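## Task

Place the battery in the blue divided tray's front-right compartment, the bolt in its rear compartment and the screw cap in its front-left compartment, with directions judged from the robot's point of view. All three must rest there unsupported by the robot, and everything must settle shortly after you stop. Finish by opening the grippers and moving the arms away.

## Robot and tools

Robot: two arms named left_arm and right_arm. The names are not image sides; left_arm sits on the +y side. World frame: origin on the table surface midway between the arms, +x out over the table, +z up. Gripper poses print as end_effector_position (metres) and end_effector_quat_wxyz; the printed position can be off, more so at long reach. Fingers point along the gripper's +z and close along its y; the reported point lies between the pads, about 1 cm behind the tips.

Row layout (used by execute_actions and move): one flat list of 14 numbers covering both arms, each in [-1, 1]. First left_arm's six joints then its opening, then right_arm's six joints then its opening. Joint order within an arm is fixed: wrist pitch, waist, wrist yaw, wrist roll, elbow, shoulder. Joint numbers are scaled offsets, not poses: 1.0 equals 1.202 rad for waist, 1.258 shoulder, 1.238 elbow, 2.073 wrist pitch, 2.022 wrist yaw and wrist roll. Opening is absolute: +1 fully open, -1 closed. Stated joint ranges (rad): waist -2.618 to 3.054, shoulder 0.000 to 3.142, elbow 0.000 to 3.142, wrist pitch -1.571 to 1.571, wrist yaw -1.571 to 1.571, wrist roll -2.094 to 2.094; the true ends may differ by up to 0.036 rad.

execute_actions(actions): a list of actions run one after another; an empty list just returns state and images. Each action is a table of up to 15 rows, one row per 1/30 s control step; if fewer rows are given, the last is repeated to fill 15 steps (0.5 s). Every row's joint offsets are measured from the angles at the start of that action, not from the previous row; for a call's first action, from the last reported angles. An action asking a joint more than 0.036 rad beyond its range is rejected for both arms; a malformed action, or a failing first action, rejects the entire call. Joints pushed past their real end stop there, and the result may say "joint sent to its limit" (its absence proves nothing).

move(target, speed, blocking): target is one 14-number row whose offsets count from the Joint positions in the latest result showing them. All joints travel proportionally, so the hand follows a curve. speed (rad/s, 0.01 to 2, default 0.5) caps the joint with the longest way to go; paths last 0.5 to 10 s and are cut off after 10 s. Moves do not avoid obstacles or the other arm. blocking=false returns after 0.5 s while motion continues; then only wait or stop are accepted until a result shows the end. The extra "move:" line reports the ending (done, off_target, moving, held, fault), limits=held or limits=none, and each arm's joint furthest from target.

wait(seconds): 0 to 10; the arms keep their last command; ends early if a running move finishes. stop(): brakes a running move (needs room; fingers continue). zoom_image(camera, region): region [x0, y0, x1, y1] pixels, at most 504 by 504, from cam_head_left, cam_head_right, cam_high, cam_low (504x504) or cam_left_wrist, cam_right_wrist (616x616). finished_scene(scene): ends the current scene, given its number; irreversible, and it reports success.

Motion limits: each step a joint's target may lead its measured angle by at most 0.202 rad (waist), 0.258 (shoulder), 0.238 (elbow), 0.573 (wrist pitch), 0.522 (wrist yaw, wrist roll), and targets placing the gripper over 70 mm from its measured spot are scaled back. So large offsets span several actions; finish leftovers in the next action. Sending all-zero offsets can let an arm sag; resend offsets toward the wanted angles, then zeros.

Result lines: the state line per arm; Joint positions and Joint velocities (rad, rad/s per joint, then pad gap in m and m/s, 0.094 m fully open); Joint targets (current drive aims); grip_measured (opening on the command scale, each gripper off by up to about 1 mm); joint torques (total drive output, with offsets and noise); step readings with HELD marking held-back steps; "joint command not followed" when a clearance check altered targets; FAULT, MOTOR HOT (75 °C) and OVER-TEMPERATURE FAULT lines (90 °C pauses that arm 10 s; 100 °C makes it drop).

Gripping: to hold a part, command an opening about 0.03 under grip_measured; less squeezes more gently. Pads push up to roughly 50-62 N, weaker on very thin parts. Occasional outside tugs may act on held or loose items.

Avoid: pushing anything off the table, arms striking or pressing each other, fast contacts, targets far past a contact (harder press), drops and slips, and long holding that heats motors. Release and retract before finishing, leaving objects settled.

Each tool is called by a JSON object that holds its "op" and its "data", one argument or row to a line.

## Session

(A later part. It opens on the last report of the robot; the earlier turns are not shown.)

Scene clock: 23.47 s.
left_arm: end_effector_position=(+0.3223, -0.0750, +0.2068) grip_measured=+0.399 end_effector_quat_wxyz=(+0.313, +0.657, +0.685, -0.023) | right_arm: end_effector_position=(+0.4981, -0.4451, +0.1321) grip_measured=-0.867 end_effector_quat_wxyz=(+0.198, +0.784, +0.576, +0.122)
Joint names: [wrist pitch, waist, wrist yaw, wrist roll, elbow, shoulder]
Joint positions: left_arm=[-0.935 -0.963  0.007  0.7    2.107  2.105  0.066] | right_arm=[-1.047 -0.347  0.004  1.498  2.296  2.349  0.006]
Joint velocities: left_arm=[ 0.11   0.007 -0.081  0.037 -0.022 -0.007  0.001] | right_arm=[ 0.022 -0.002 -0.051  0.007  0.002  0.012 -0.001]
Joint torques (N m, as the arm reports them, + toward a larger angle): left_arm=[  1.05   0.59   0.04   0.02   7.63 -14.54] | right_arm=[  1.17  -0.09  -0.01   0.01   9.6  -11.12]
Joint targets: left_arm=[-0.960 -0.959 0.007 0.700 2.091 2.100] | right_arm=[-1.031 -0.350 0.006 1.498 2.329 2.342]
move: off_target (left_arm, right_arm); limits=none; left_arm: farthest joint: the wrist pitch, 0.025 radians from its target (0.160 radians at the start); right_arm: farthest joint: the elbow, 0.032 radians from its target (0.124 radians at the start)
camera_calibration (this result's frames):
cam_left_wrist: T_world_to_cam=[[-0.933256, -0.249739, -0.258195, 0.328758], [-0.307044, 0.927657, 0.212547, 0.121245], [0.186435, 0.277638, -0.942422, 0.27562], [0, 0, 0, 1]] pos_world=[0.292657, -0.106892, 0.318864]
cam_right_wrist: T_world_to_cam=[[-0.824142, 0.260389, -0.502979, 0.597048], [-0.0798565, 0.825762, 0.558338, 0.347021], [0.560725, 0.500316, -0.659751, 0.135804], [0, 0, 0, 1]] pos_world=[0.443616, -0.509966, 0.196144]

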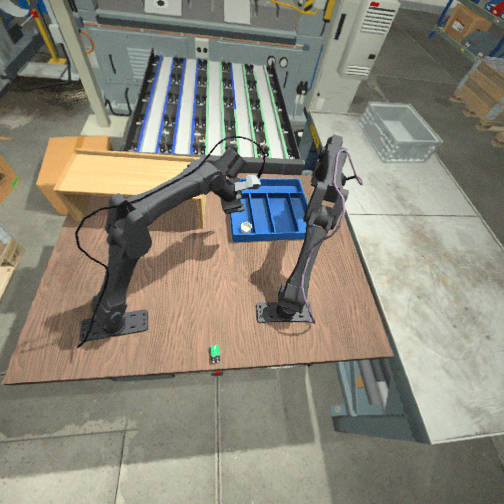

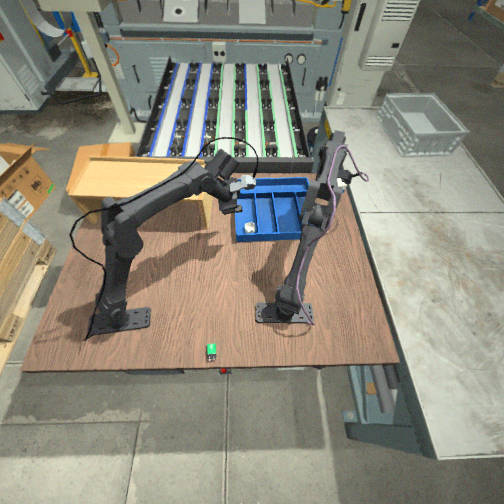

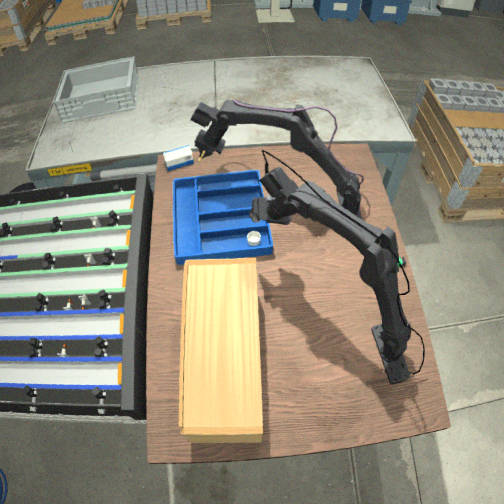

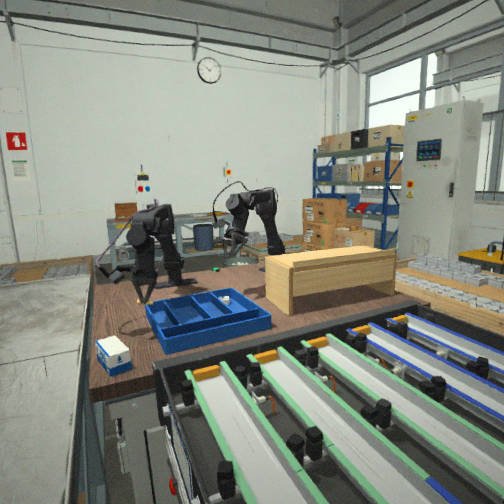

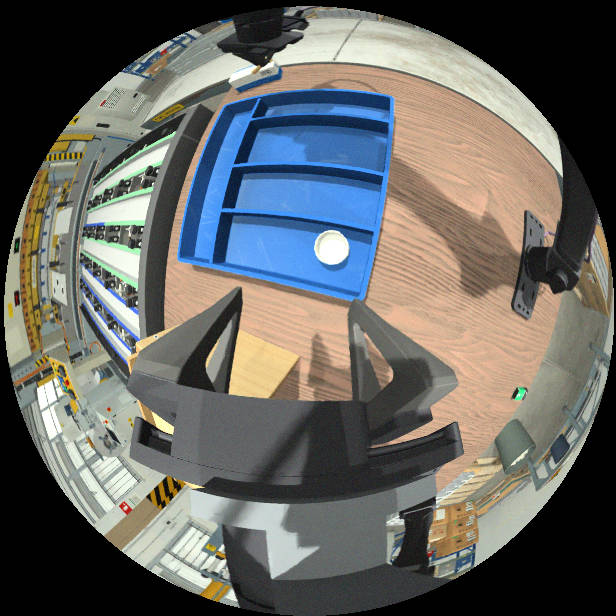

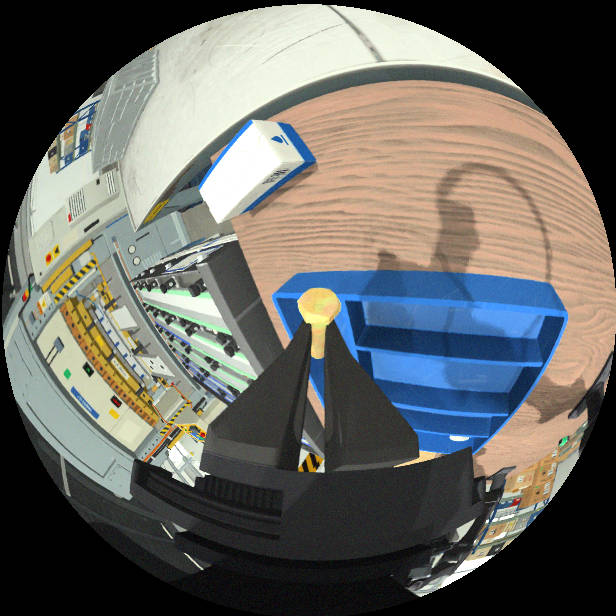

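{"op": "move", "data": {
  "target": [-0.01,0.968,0,0,-0.151,-0.481,0.4,0.042,0.258,0,0,0.062,0.075,-0.9],
  "speed": 0.8
}}

Scene clock: 26.53 s.
left_arm: end_effector_position=(+0.3481, +0.4658, +0.4180) grip_measured=+0.399 end_effector_quat_wxyz=(+0.443, +0.158, +0.847, +0.250) | right_arm: end_effector_position=(+0.5590, -0.2761, +0.0987) grip_measured=-0.867 end_effector_quat_wxyz=(+0.181, +0.684, +0.689, +0.155)
Joint names: [wrist pitch, waist, wrist yaw, wrist roll, elbow, shoulder]
Joint positions: left_arm=[-0.931  0.199  0.005  0.7    1.936  1.51   0.066] | right_arm=[-0.978 -0.037  0.004  1.498  2.339  2.451  0.006]
Joint velocities: left_arm=[-0.066  0.007 -0.007  0.007  0.007 -0.012 -0.   ] | right_arm=[-0.051 -0.002 -0.022 -0.007  0.012 -0.022 -0.001]
Joint torques (N m, as the arm reports them, + toward a larger angle): left_arm=[ 1.52  0.1   0.07  0.02  6.56 -7.68] | right_arm=[  1.21   0.2    0.02   0.     9.8  -11.67]
Joint targets: left_arm=[-0.956 0.200 0.007 0.700 1.920 1.499] | right_arm=[-0.960 -0.037 0.004 1.498 2.373 2.444]
move: off_target (left_arm, right_arm); limits=none; left_arm: farthest joint: the wrist pitch, 0.025 radians from its target (0.020 radians at the start); right_arm: farthest joint: the elbow, 0.033 radians from its target (0.076 radians at the start)
camera_calibration (this result's frames):
cam_left_wrist: T_world_to_cam=[[-0.00118073, -0.906708, -0.421757, 0.59234], [-0.980815, 0.083266, -0.176262, 0.372946], [0.194936, 0.413458, -0.889411, 0.231288], [0, 0, 0, 1]] pos_world=[0.321404, 0.410398, 0.52127]
cam_right_wrist: T_world_to_cam=[[-0.858871, -0.00355604, -0.51218, 0.533848], [-0.333848, 0.762258, 0.554534, 0.355846], [0.388442, 0.647263, -0.655868, 0.131606], [0, 0, 0, 1]] pos_world=[0.526183, -0.354532, 0.162414]

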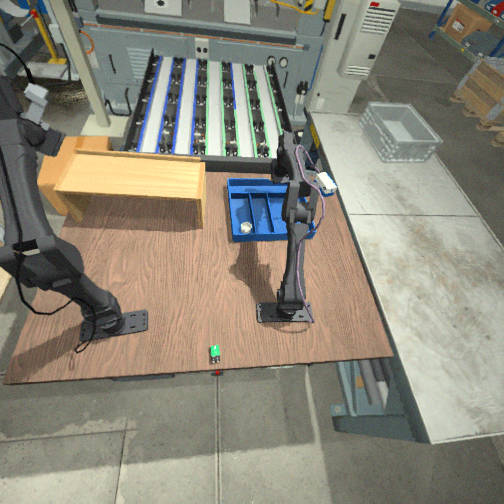

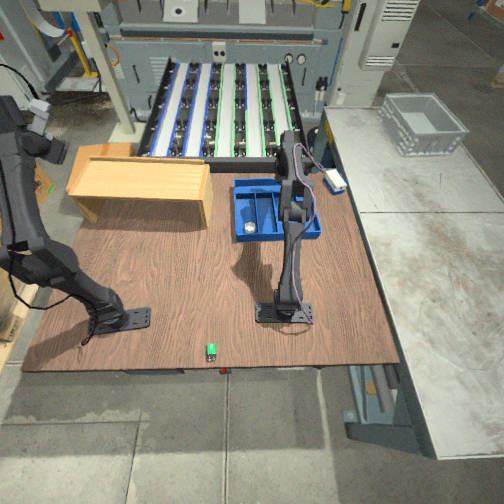

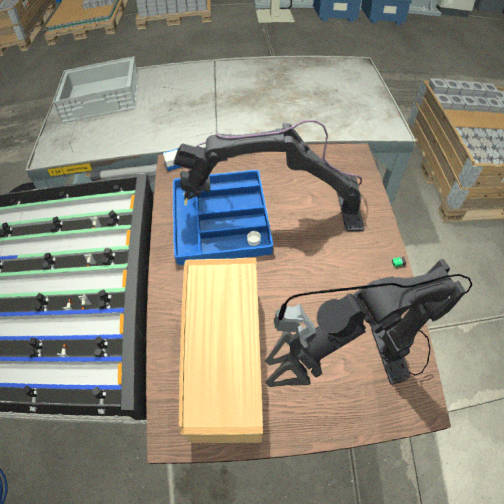

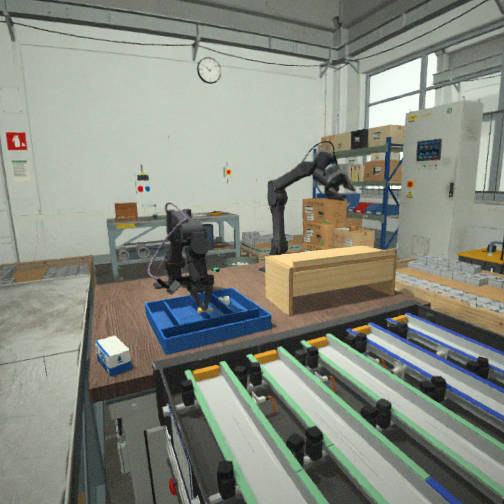

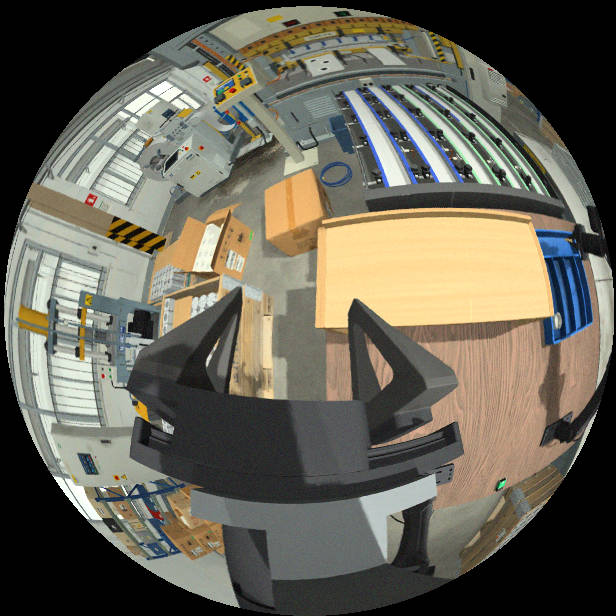

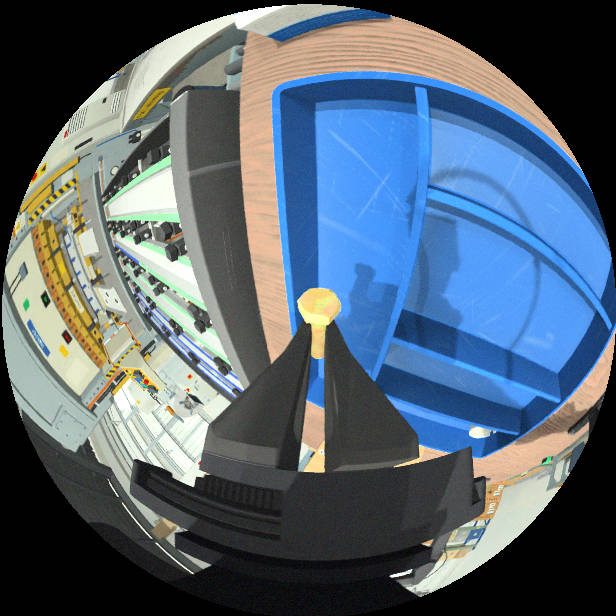

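{"op": "move", "data": {
  "target": [-0.012,0,0,0,-0.013,-0.008,0.4,0.064,0,0,0,-0.034,0.087,-0.9],
  "speed": 0.12
}}

Scene clock: 29.67 s.
left_arm: end_effector_position=(+0.3483, +0.4659, +0.4185) grip_measured=+0.399 end_effector_quat_wxyz=(+0.444, +0.157, +0.846, +0.250) | right_arm: end_effector_position=(+0.5698, -0.2768, +0.0271) grip_measured=-0.867 end_effector_quat_wxyz=(+0.164, +0.688, +0.693, +0.141)
Joint names: [wrist pitch, waist, wrist yaw, wrist roll, elbow, shoulder]
Joint positions: left_arm=[-0.929  0.199  0.005  0.7    1.936  1.51   0.066] | right_arm=[-0.862 -0.037  0.004  1.498  2.301  2.574  0.006]
Joint velocities: left_arm=[ 0.007 -0.027  0.007 -0.007  0.002 -0.007 -0.   ] | right_arm=[-0.022 -0.007 -0.051 -0.007  0.002 -0.007 -0.   ]
Joint torques (N m, as the arm reports them, + toward a larger angle): left_arm=[ 1.53 -0.12  0.06  0.02  6.61 -7.68] | right_arm=[  1.12  -0.01   0.     0.     6.54 -12.56]
Joint targets: left_arm=[-0.956 0.199 0.005 0.700 1.920 1.499] | right_arm=[-0.845 -0.037 0.004 1.498 2.297 2.561]
move: off_target (left_arm); limits=none; left_arm: farthest joint: the wrist pitch, 0.027 radians from its target (0.025 radians at the start); right_arm: farthest joint: the wrist pitch, 0.016 radians from its target (0.132 radians at the start)
camera_calibration (this result's frames):
cam_left_wrist: T_world_to_cam=[[-0.000268408, -0.90639, -0.422441, 0.592453], [-0.980432, 0.0833995, -0.178319, 0.373946], [0.196858, 0.414127, -0.888676, 0.230354], [0, 0, 0, 1]] pos_world=[0.321441, 0.410411, 0.521669]
cam_right_wrist: T_world_to_cam=[[-0.881004, -0.00211805, -0.473105, 0.518478], [-0.30856, 0.760615, 0.571188, 0.3844], [0.358641, 0.6492, -0.670758, 0.0988049], [0, 0, 0, 1]] pos_world=[0.539956, -0.355426, 0.0920043]

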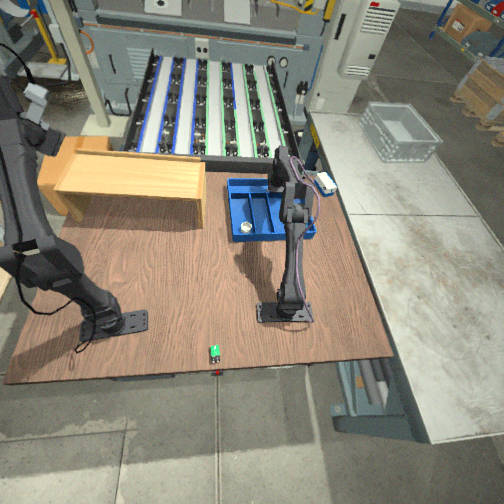

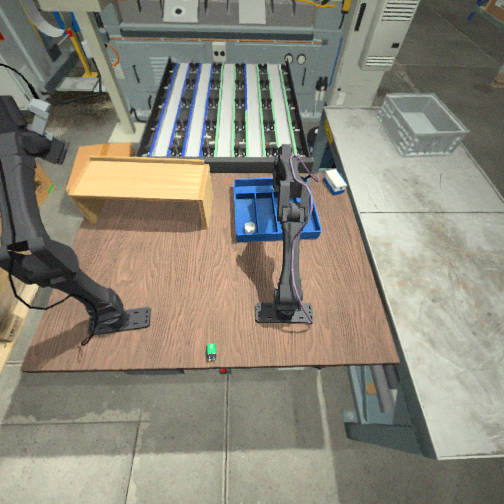

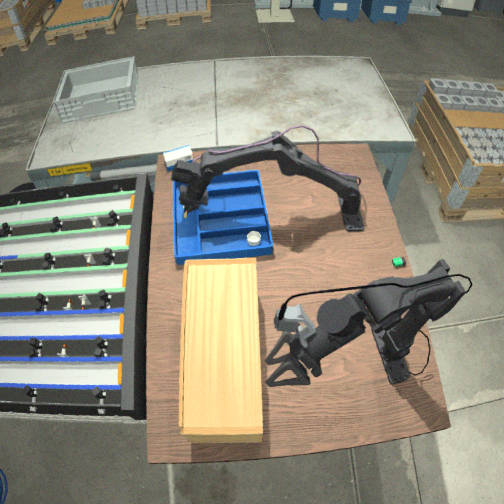

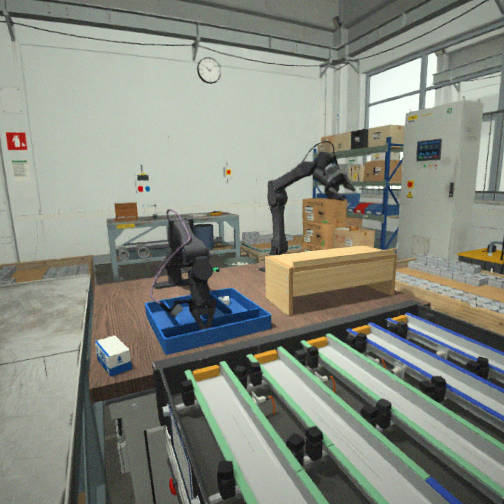

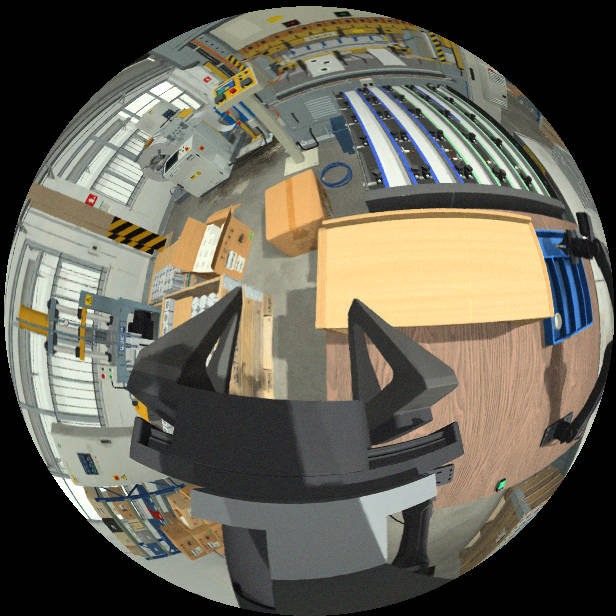

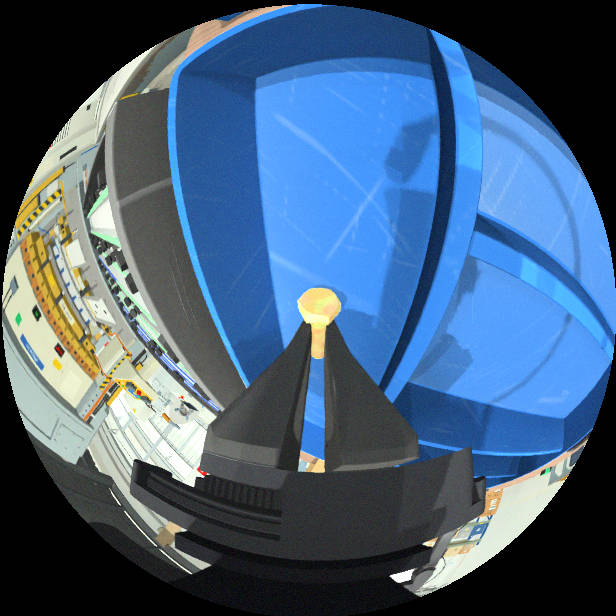

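{"op": "execute_actions", "data": {
  "actions": [
    [[-0.012,0,0,0,-0.013,-0.008,0.4,0.006,0,0,0,-0.003,-0.01,-0.88],[-0.012,0,0,0,-0.013,-0.008,0.4,0.006,0,0,0,-0.003,-0.01,-0.86],[-0.012,0,0,0,-0.013,-0.008,0.4,0.006,0,0,0,-0.003,-0.01,-0.84],[-0.012,0,0,0,-0.013,-0.008,0.4,0.006,0,0,0,-0.003,-0.01,-0.82],[-0.012,0,0,0,-0.013,-0.008,0.4,0.006,0,0,0,-0.003,-0.01,-0.79],[-0.012,0,0,0,-0.013,-0.008,0.4,0.006,0,0,0,-0.003,-0.01,-0.76],[-0.012,0,0,0,-0.013,-0.008,0.4,0.006,0,0,0,-0.003,-0.01,-0.72],[-0.012,0,0,0,-0.013,-0.008,0.4,0.006,0,0,0,-0.003,-0.01,-0.68],[-0.012,0,0,0,-0.013,-0.008,0.4,0.006,0,0,0,-0.003,-0.01,-0.62],[-0.012,0,0,0,-0.013,-0.008,0.4,0.006,0,0,0,-0.003,-0.01,-0.56],[-0.012,0,0,0,-0.013,-0.008,0.4,0.006,0,0,0,-0.003,-0.01,-0.5]]
  ]
}}

Scene clock: 30.37 s.
left_arm: end_effector_position=(+0.3483, +0.4659, +0.4185) grip_measured=+0.399 end_effector_quat_wxyz=(+0.444, +0.157, +0.846, +0.250) | right_arm: end_effector_position=(+0.5699, -0.2768, +0.0271) grip_measured=-0.503 end_effector_quat_wxyz=(+0.165, +0.688, +0.693, +0.141)
Joint names: [wrist pitch, waist, wrist yaw, wrist roll, elbow, shoulder]
Joint positions: left_arm=[-0.929  0.199  0.005  0.7    1.936  1.51   0.066] | right_arm=[-0.861 -0.037  0.004  1.498  2.301  2.574  0.023]
Joint velocities: left_arm=[-0.037 -0.002 -0.051  0.007 -0.007 -0.002  0.   ] | right_arm=[ 0.007 -0.012 -0.051 -0.081  0.012  0.017 -0.   ]
Joint torques (N m, as the arm reports them, + toward a larger angle): left_arm=[ 1.54  0.1   0.04  0.02  6.49 -7.71] | right_arm=[  1.06  -0.06   0.     0.01   6.51 -12.46]
Joint targets: left_arm=[-0.953 0.199 0.005 0.700 1.920 1.499] | right_arm=[-0.849 -0.037 0.004 1.498 2.297 2.561]
Step readings (joint positions):
0: left_arm=[-0.929 0.199 0.005 0.700 1.936 1.510] | right_arm=[-0.861 -0.037 0.004 1.498 2.301 2.574]
1: left_arm=[-0.929 0.199 0.005 0.700 1.936 1.510] | right_arm=[-0.861 -0.037 0.004 1.498 2.301 2.574]
2: left_arm=[-0.929 0.199 0.005 0.700 1.936 1.510] | right_arm=[-0.861 -0.037 0.004 1.498 2.301 2.574]
4: left_arm=[-0.929 0.199 0.005 0.700 1.936 1.510] | right_arm=[-0.861 -0.037 0.004 1.498 2.301 2.574]
8: left_arm=[-0.929 0.199 0.005 0.700 1.936 1.510] | right_arm=[-0.861 -0.037 0.004 1.498 2.301 2.574]
15: Joint positions above
camera_calibration (this result's frames):
cam_left_wrist: T_world_to_cam=[[-0.000268408, -0.90639, -0.422441, 0.592453], [-0.980432, 0.0833995, -0.178319, 0.373946], [0.196858, 0.414127, -0.888676, 0.230354], [0, 0, 0, 1]] pos_world=[0.321441, 0.410411, 0.521669]
cam_right_wrist: T_world_to_cam=[[-0.880823, -0.00212975, -0.47344, 0.518476], [-0.308778, 0.760629, 0.571051, 0.384539], [0.358896, 0.649183, -0.670638, 0.0986512], [0, 0, 0, 1]] pos_world=[0.540018, -0.35543, 0.0920349]

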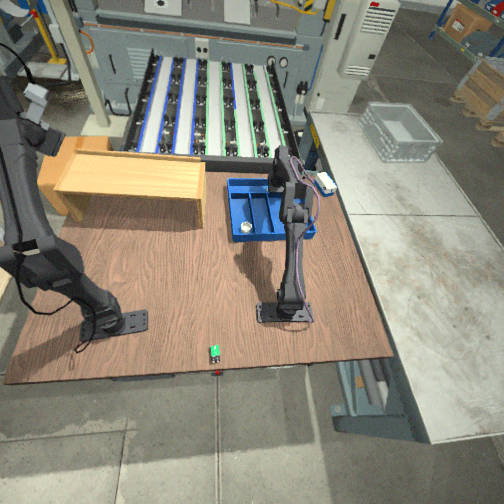

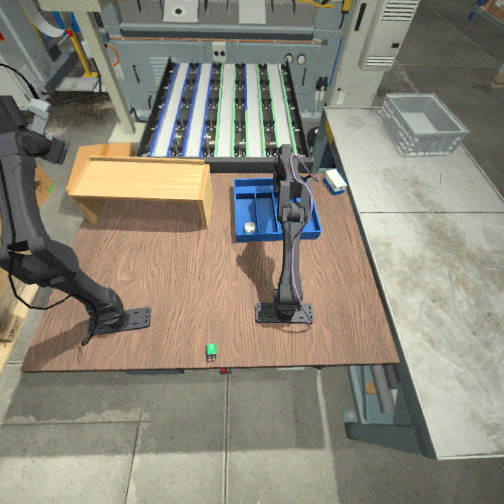

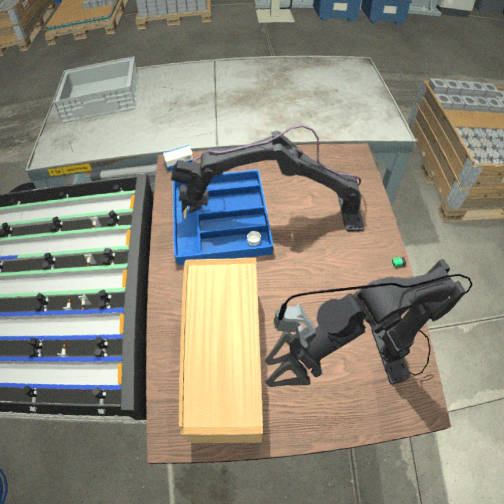

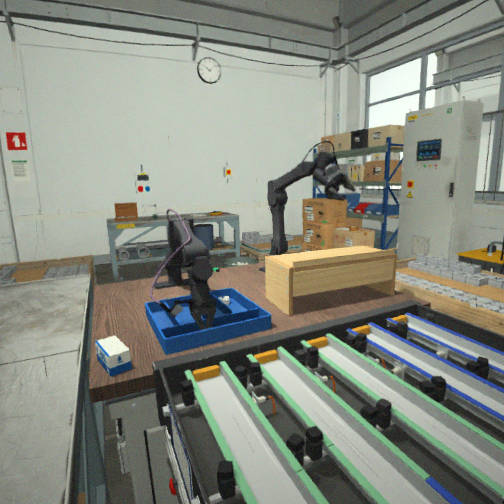

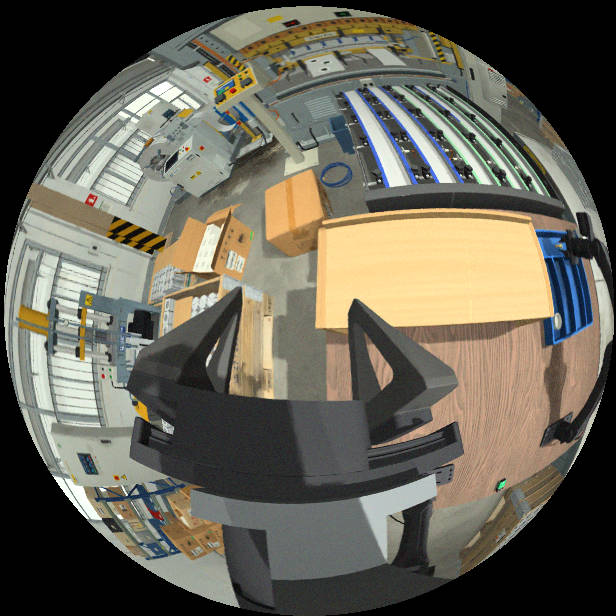

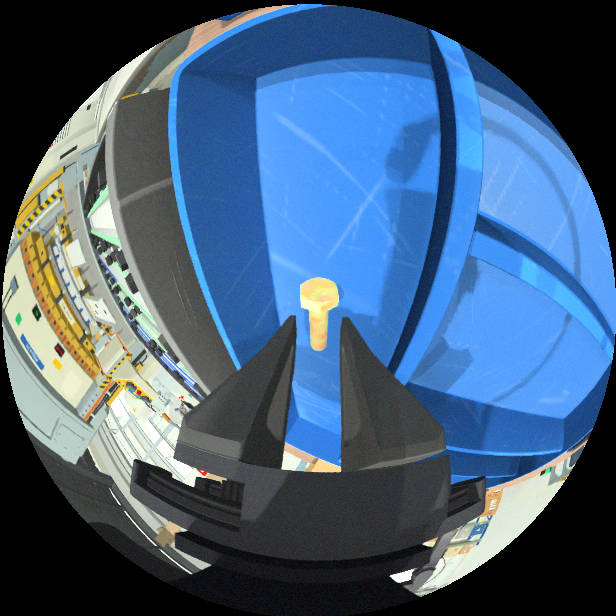

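{"op": "move", "data": {
  "target": [-0.012,0,0,0,-0.013,-0.008,0.4,0,0.166,0,-0.1,0.01,-0.26,-0.5],
  "speed": 0.5
}}

Scene clock: 32.47 s.
left_arm: end_effector_position=(+0.3486, +0.4660, +0.4190) grip_measured=+0.399 end_effector_quat_wxyz=(+0.445, +0.157, +0.845, +0.251) | right_arm: end_effector_position=(+0.5652, -0.1566, +0.2102) grip_measured=-0.503 end_effector_quat_wxyz=(+0.276, +0.515, +0.775, +0.240)
Joint names: [wrist pitch, waist, wrist yaw, wrist roll, elbow, shoulder]
Joint positions: left_arm=[-0.926  0.199  0.005  0.7    1.936  1.51   0.066] | right_arm=[-0.864  0.164  0.004  1.308  2.301  2.26   0.023]
Joint velocities: left_arm=[-0.022 -0.007  0.022  0.022 -0.022  0.012 -0.001] | right_arm=[-0.081 -0.017 -0.095  0.037  0.002 -0.002  0.   ]
Joint torques (N m, as the arm reports them, + toward a larger angle): left_arm=[ 1.5   0.16  0.07 -0.01  6.55 -7.92] | right_arm=[  1.43   0.15   0.02  -0.1    8.11 -11.12]
Joint targets: left_arm=[-0.953 0.199 0.005 0.700 1.920 1.499] | right_arm=[-0.861 0.163 0.004 1.296 2.313 2.247]
move: off_target (left_arm); limits=none; left_arm: farthest joint: the wrist pitch, 0.028 radians from its target (0.025 radians at the start); right_arm: farthest joint: the shoulder, 0.013 radians from its target (0.327 radians at the start)
camera_calibration (this result's frames):
cam_left_wrist: T_world_to_cam=[[0.000645393, -0.906072, -0.423123, 0.592564], [-0.980044, 0.0835346, -0.180375, 0.374944], [0.198778, 0.414796, -0.887937, 0.229419], [0, 0, 0, 1]] pos_world=[0.321476, 0.410423, 0.522068]
cam_right_wrist: T_world_to_cam=[[-0.630643, -0.335809, -0.699659, 0.455109], [-0.707288, 0.619761, 0.340058, 0.438783], [0.319427, 0.709315, -0.628361, 0.16796], [0, 0, 0, 1]] pos_world=[0.543706, -0.238248, 0.274749]

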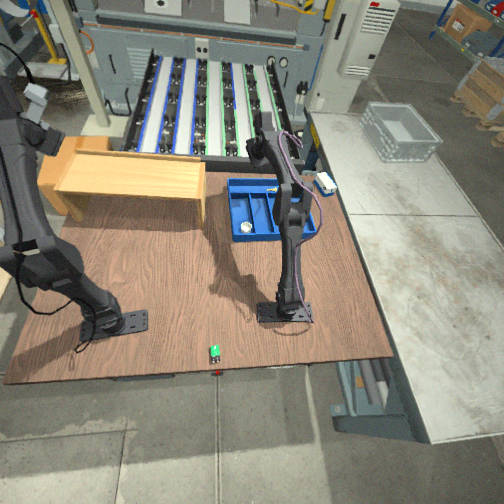

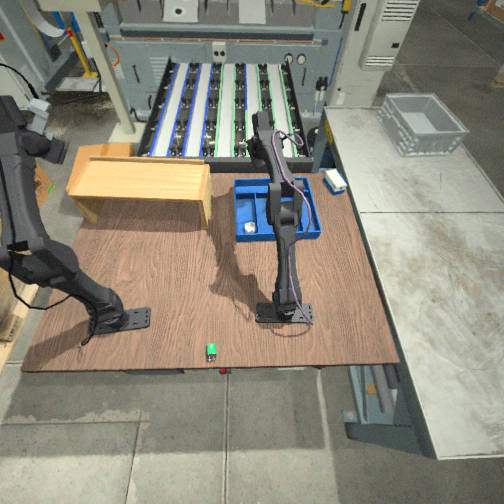

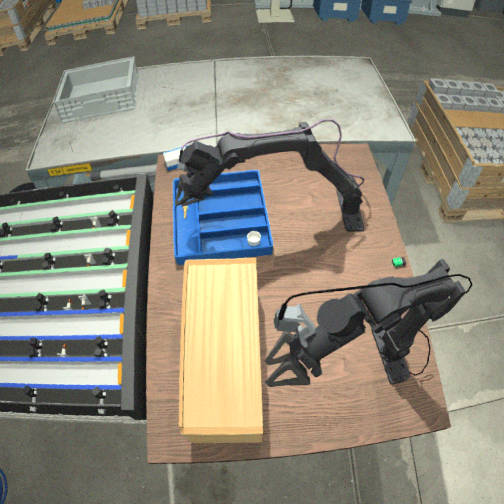

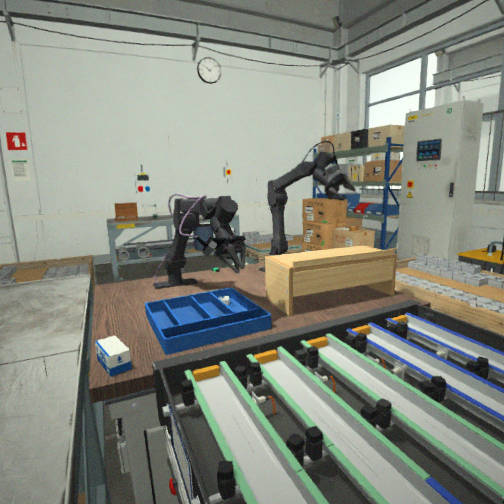

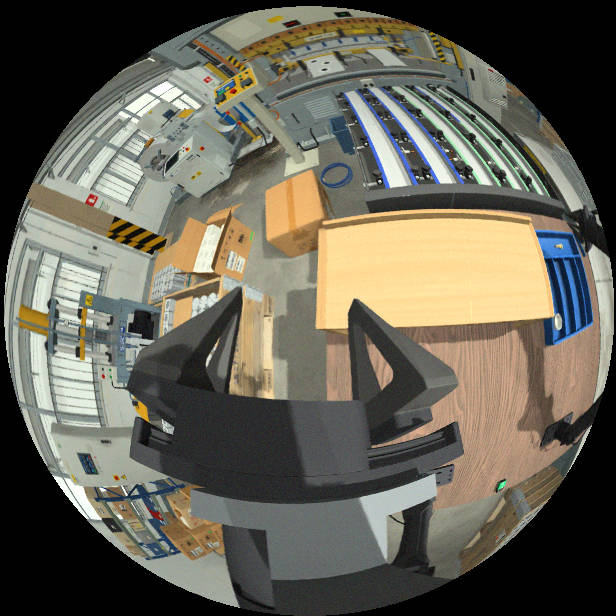

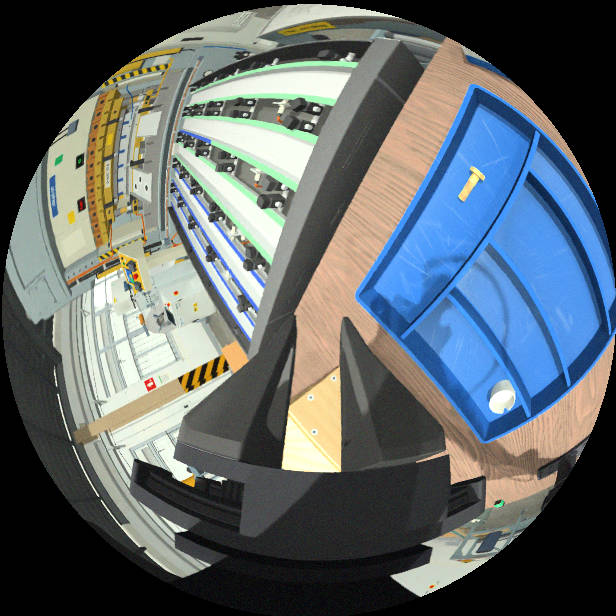

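{"op": "move", "data": {
  "target": [-0.012,0,0,0,-0.013,-0.008,0.4,-0.121,0.59,0,-0.597,-0.925,-0.644,-0.3],
  "speed": 0.9
}}

Scene clock: 35.17 s.
left_arm: end_effector_position=(+0.3490, +0.4661, +0.4198) grip_measured=+0.399 end_effector_quat_wxyz=(+0.446, +0.157, +0.845, +0.251) | right_arm: end_effector_position=(+0.1592, -0.0287, +0.1161) grip_measured=-0.302 end_effector_quat_wxyz=(+0.062, -0.357, +0.932, +0.030)
Joint names: [wrist pitch, waist, wrist yaw, wrist roll, elbow, shoulder]
Joint positions: left_arm=[-0.922  0.199  0.005  0.7    1.936  1.51   0.066] | right_arm=[-1.115  0.867  0.003  0.107  1.161  1.478  0.033]
Joint velocities: left_arm=[-0.007 -0.012 -0.007  0.037  0.002  0.002  0.001] | right_arm=[ 0.022 -0.012 -0.007 -0.022  0.002 -0.007  0.001]
Joint torques (N m, as the arm reports them, + toward a larger angle): left_arm=[ 1.5   0.    0.02  0.07  6.56 -7.7 ] | right_arm=[ 0.44  0.51  0.01 -0.05  5.86 -5.84]
Joint targets: left_arm=[-0.951 0.199 0.005 0.700 1.920 1.499] | right_arm=[-1.114 0.873 0.004 0.101 1.156 1.450]
move: off_target (left_arm, right_arm); limits=none; left_arm: farthest joint: the wrist pitch, 0.028 radians from its target (0.025 radians at the start); right_arm: farthest joint: the shoulder, 0.028 radians from its target (0.810 radians at the start)
camera_calibration (this result's frames):
cam_left_wrist: T_world_to_cam=[[0.00217166, -0.90554, -0.424255, 0.592746], [-0.979388, 0.0837632, -0.183799, 0.376604], [0.201974, 0.41591, -0.886693, 0.227854], [0, 0, 0, 1]] pos_world=[0.321533, 0.410443, 0.522732]
cam_right_wrist: T_world_to_cam=[[0.663333, -0.744971, -0.0707645, -0.114522], [-0.590057, -0.578856, 0.562813, 0.025421], [-0.460242, -0.331577, -0.82355, 0.264633], [0, 0, 0, 1]] pos_world=[0.212761, 0.0171458, 0.195527]

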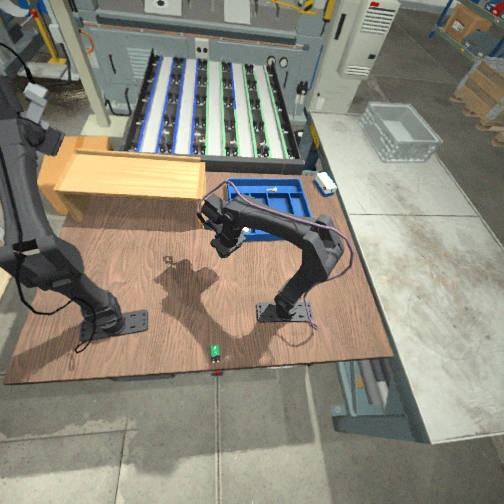

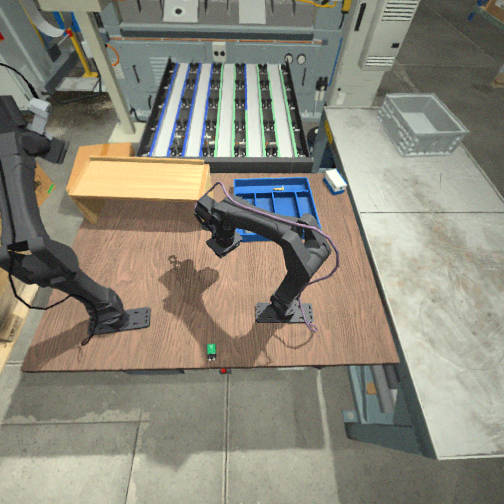

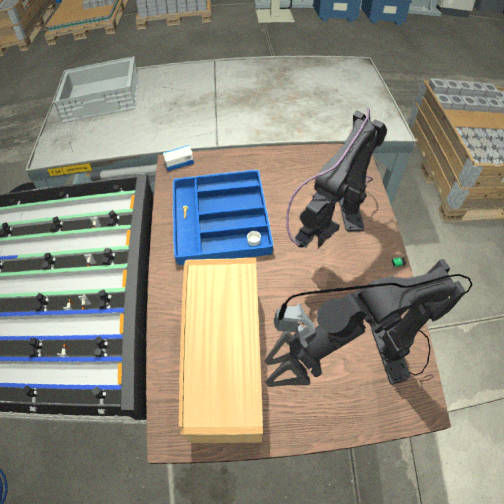

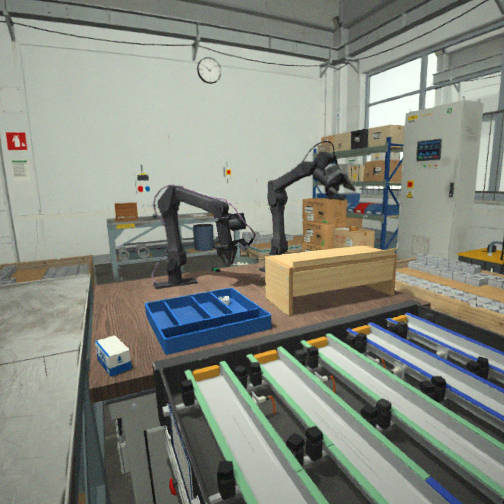

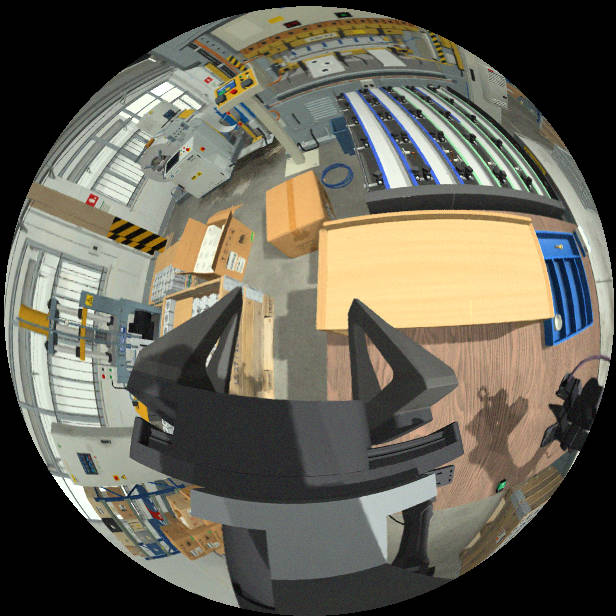

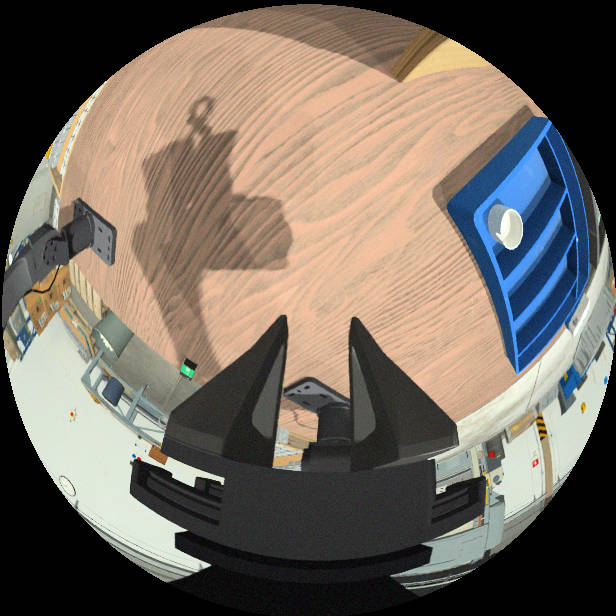

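{"op": "execute_actions", "data": {
  "actions": []
}}

Scene clock: 35.70 s.
left_arm: end_effector_position=(+0.3490, +0.4661, +0.4198) grip_measured=+0.399 end_effector_quat_wxyz=(+0.446, +0.157, +0.845, +0.251) | right_arm: end_effector_position=(+0.1592, -0.0287, +0.1161) grip_measured=-0.302 end_effector_quat_wxyz=(+0.062, -0.357, +0.931, +0.030)
Joint names: [wrist pitch, waist, wrist yaw, wrist roll, elbow, shoulder]
Joint positions: left_arm=[-0.922  0.199  0.005  0.7    1.936  1.51   0.066] | right_arm=[-1.115  0.867  0.003  0.106  1.161  1.478  0.033]
Joint velocities: left_arm=[ 0.066  0.007 -0.007 -0.022 -0.007 -0.017  0.001] | right_arm=[ 0.007 -0.022 -0.007  0.022 -0.012  0.002 -0.001]
Joint torques (N m, as the arm reports them, + toward a larger angle): left_arm=[ 1.54  0.05 -0.03  0.04  6.63 -7.71] | right_arm=[ 0.44  0.52  0.01 -0.04  5.87 -5.82]
Joint targets: left_arm=[-0.951 0.199 0.005 0.700 1.920 1.499] | right_arm=[-1.114 0.873 0.004 0.100 1.156 1.450]
camera_calibration (this result's frames):
cam_left_wrist: T_world_to_cam=[[0.00217166, -0.90554, -0.424255, 0.592746], [-0.979388, 0.0837632, -0.183799, 0.376604], [0.201974, 0.41591, -0.886693, 0.227854], [0, 0, 0, 1]] pos_world=[0.321533, 0.410443, 0.522732]
cam_right_wrist: T_world_to_cam=[[0.663901, -0.744475, -0.0706597, -0.11461], [-0.589663, -0.579261, 0.562809, 0.0253471], [-0.459928, -0.331984, -0.823561, 0.264572], [0, 0, 0, 1]] pos_world=[0.21272, 0.017192, 0.195528]

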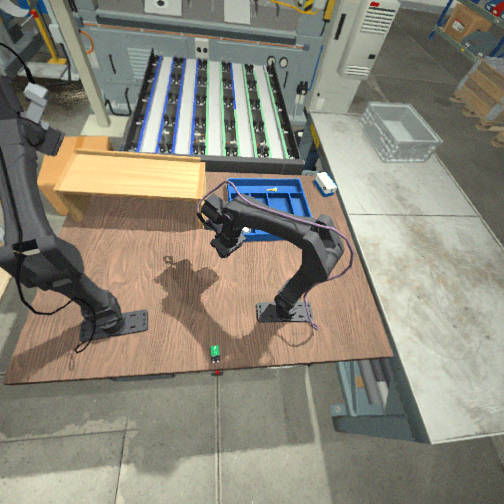

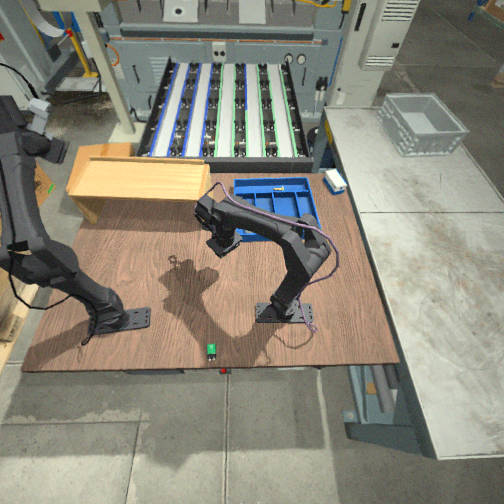

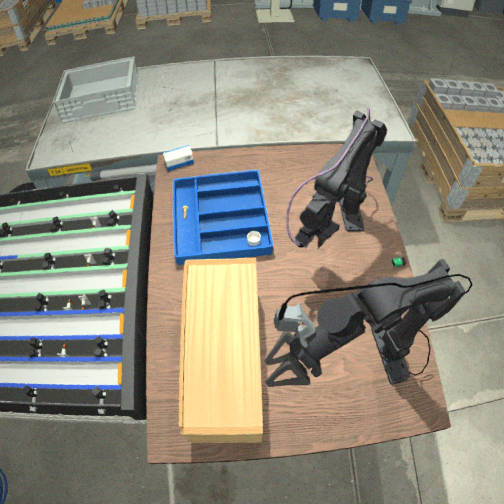

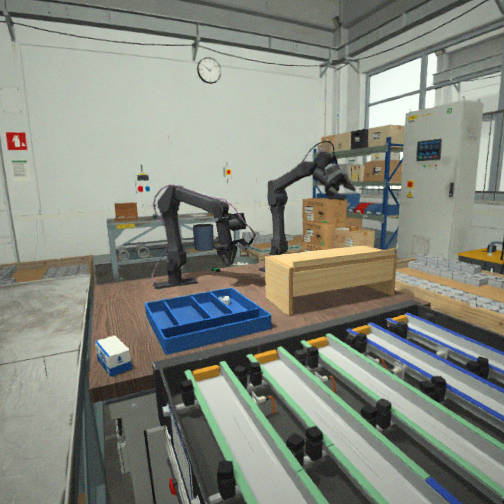

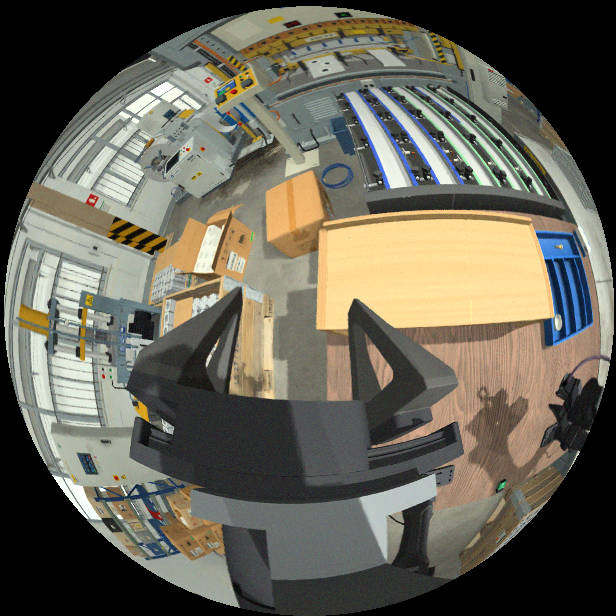

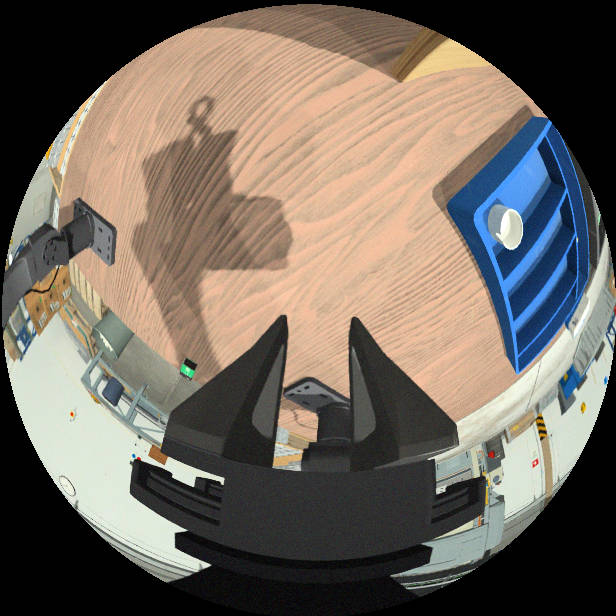

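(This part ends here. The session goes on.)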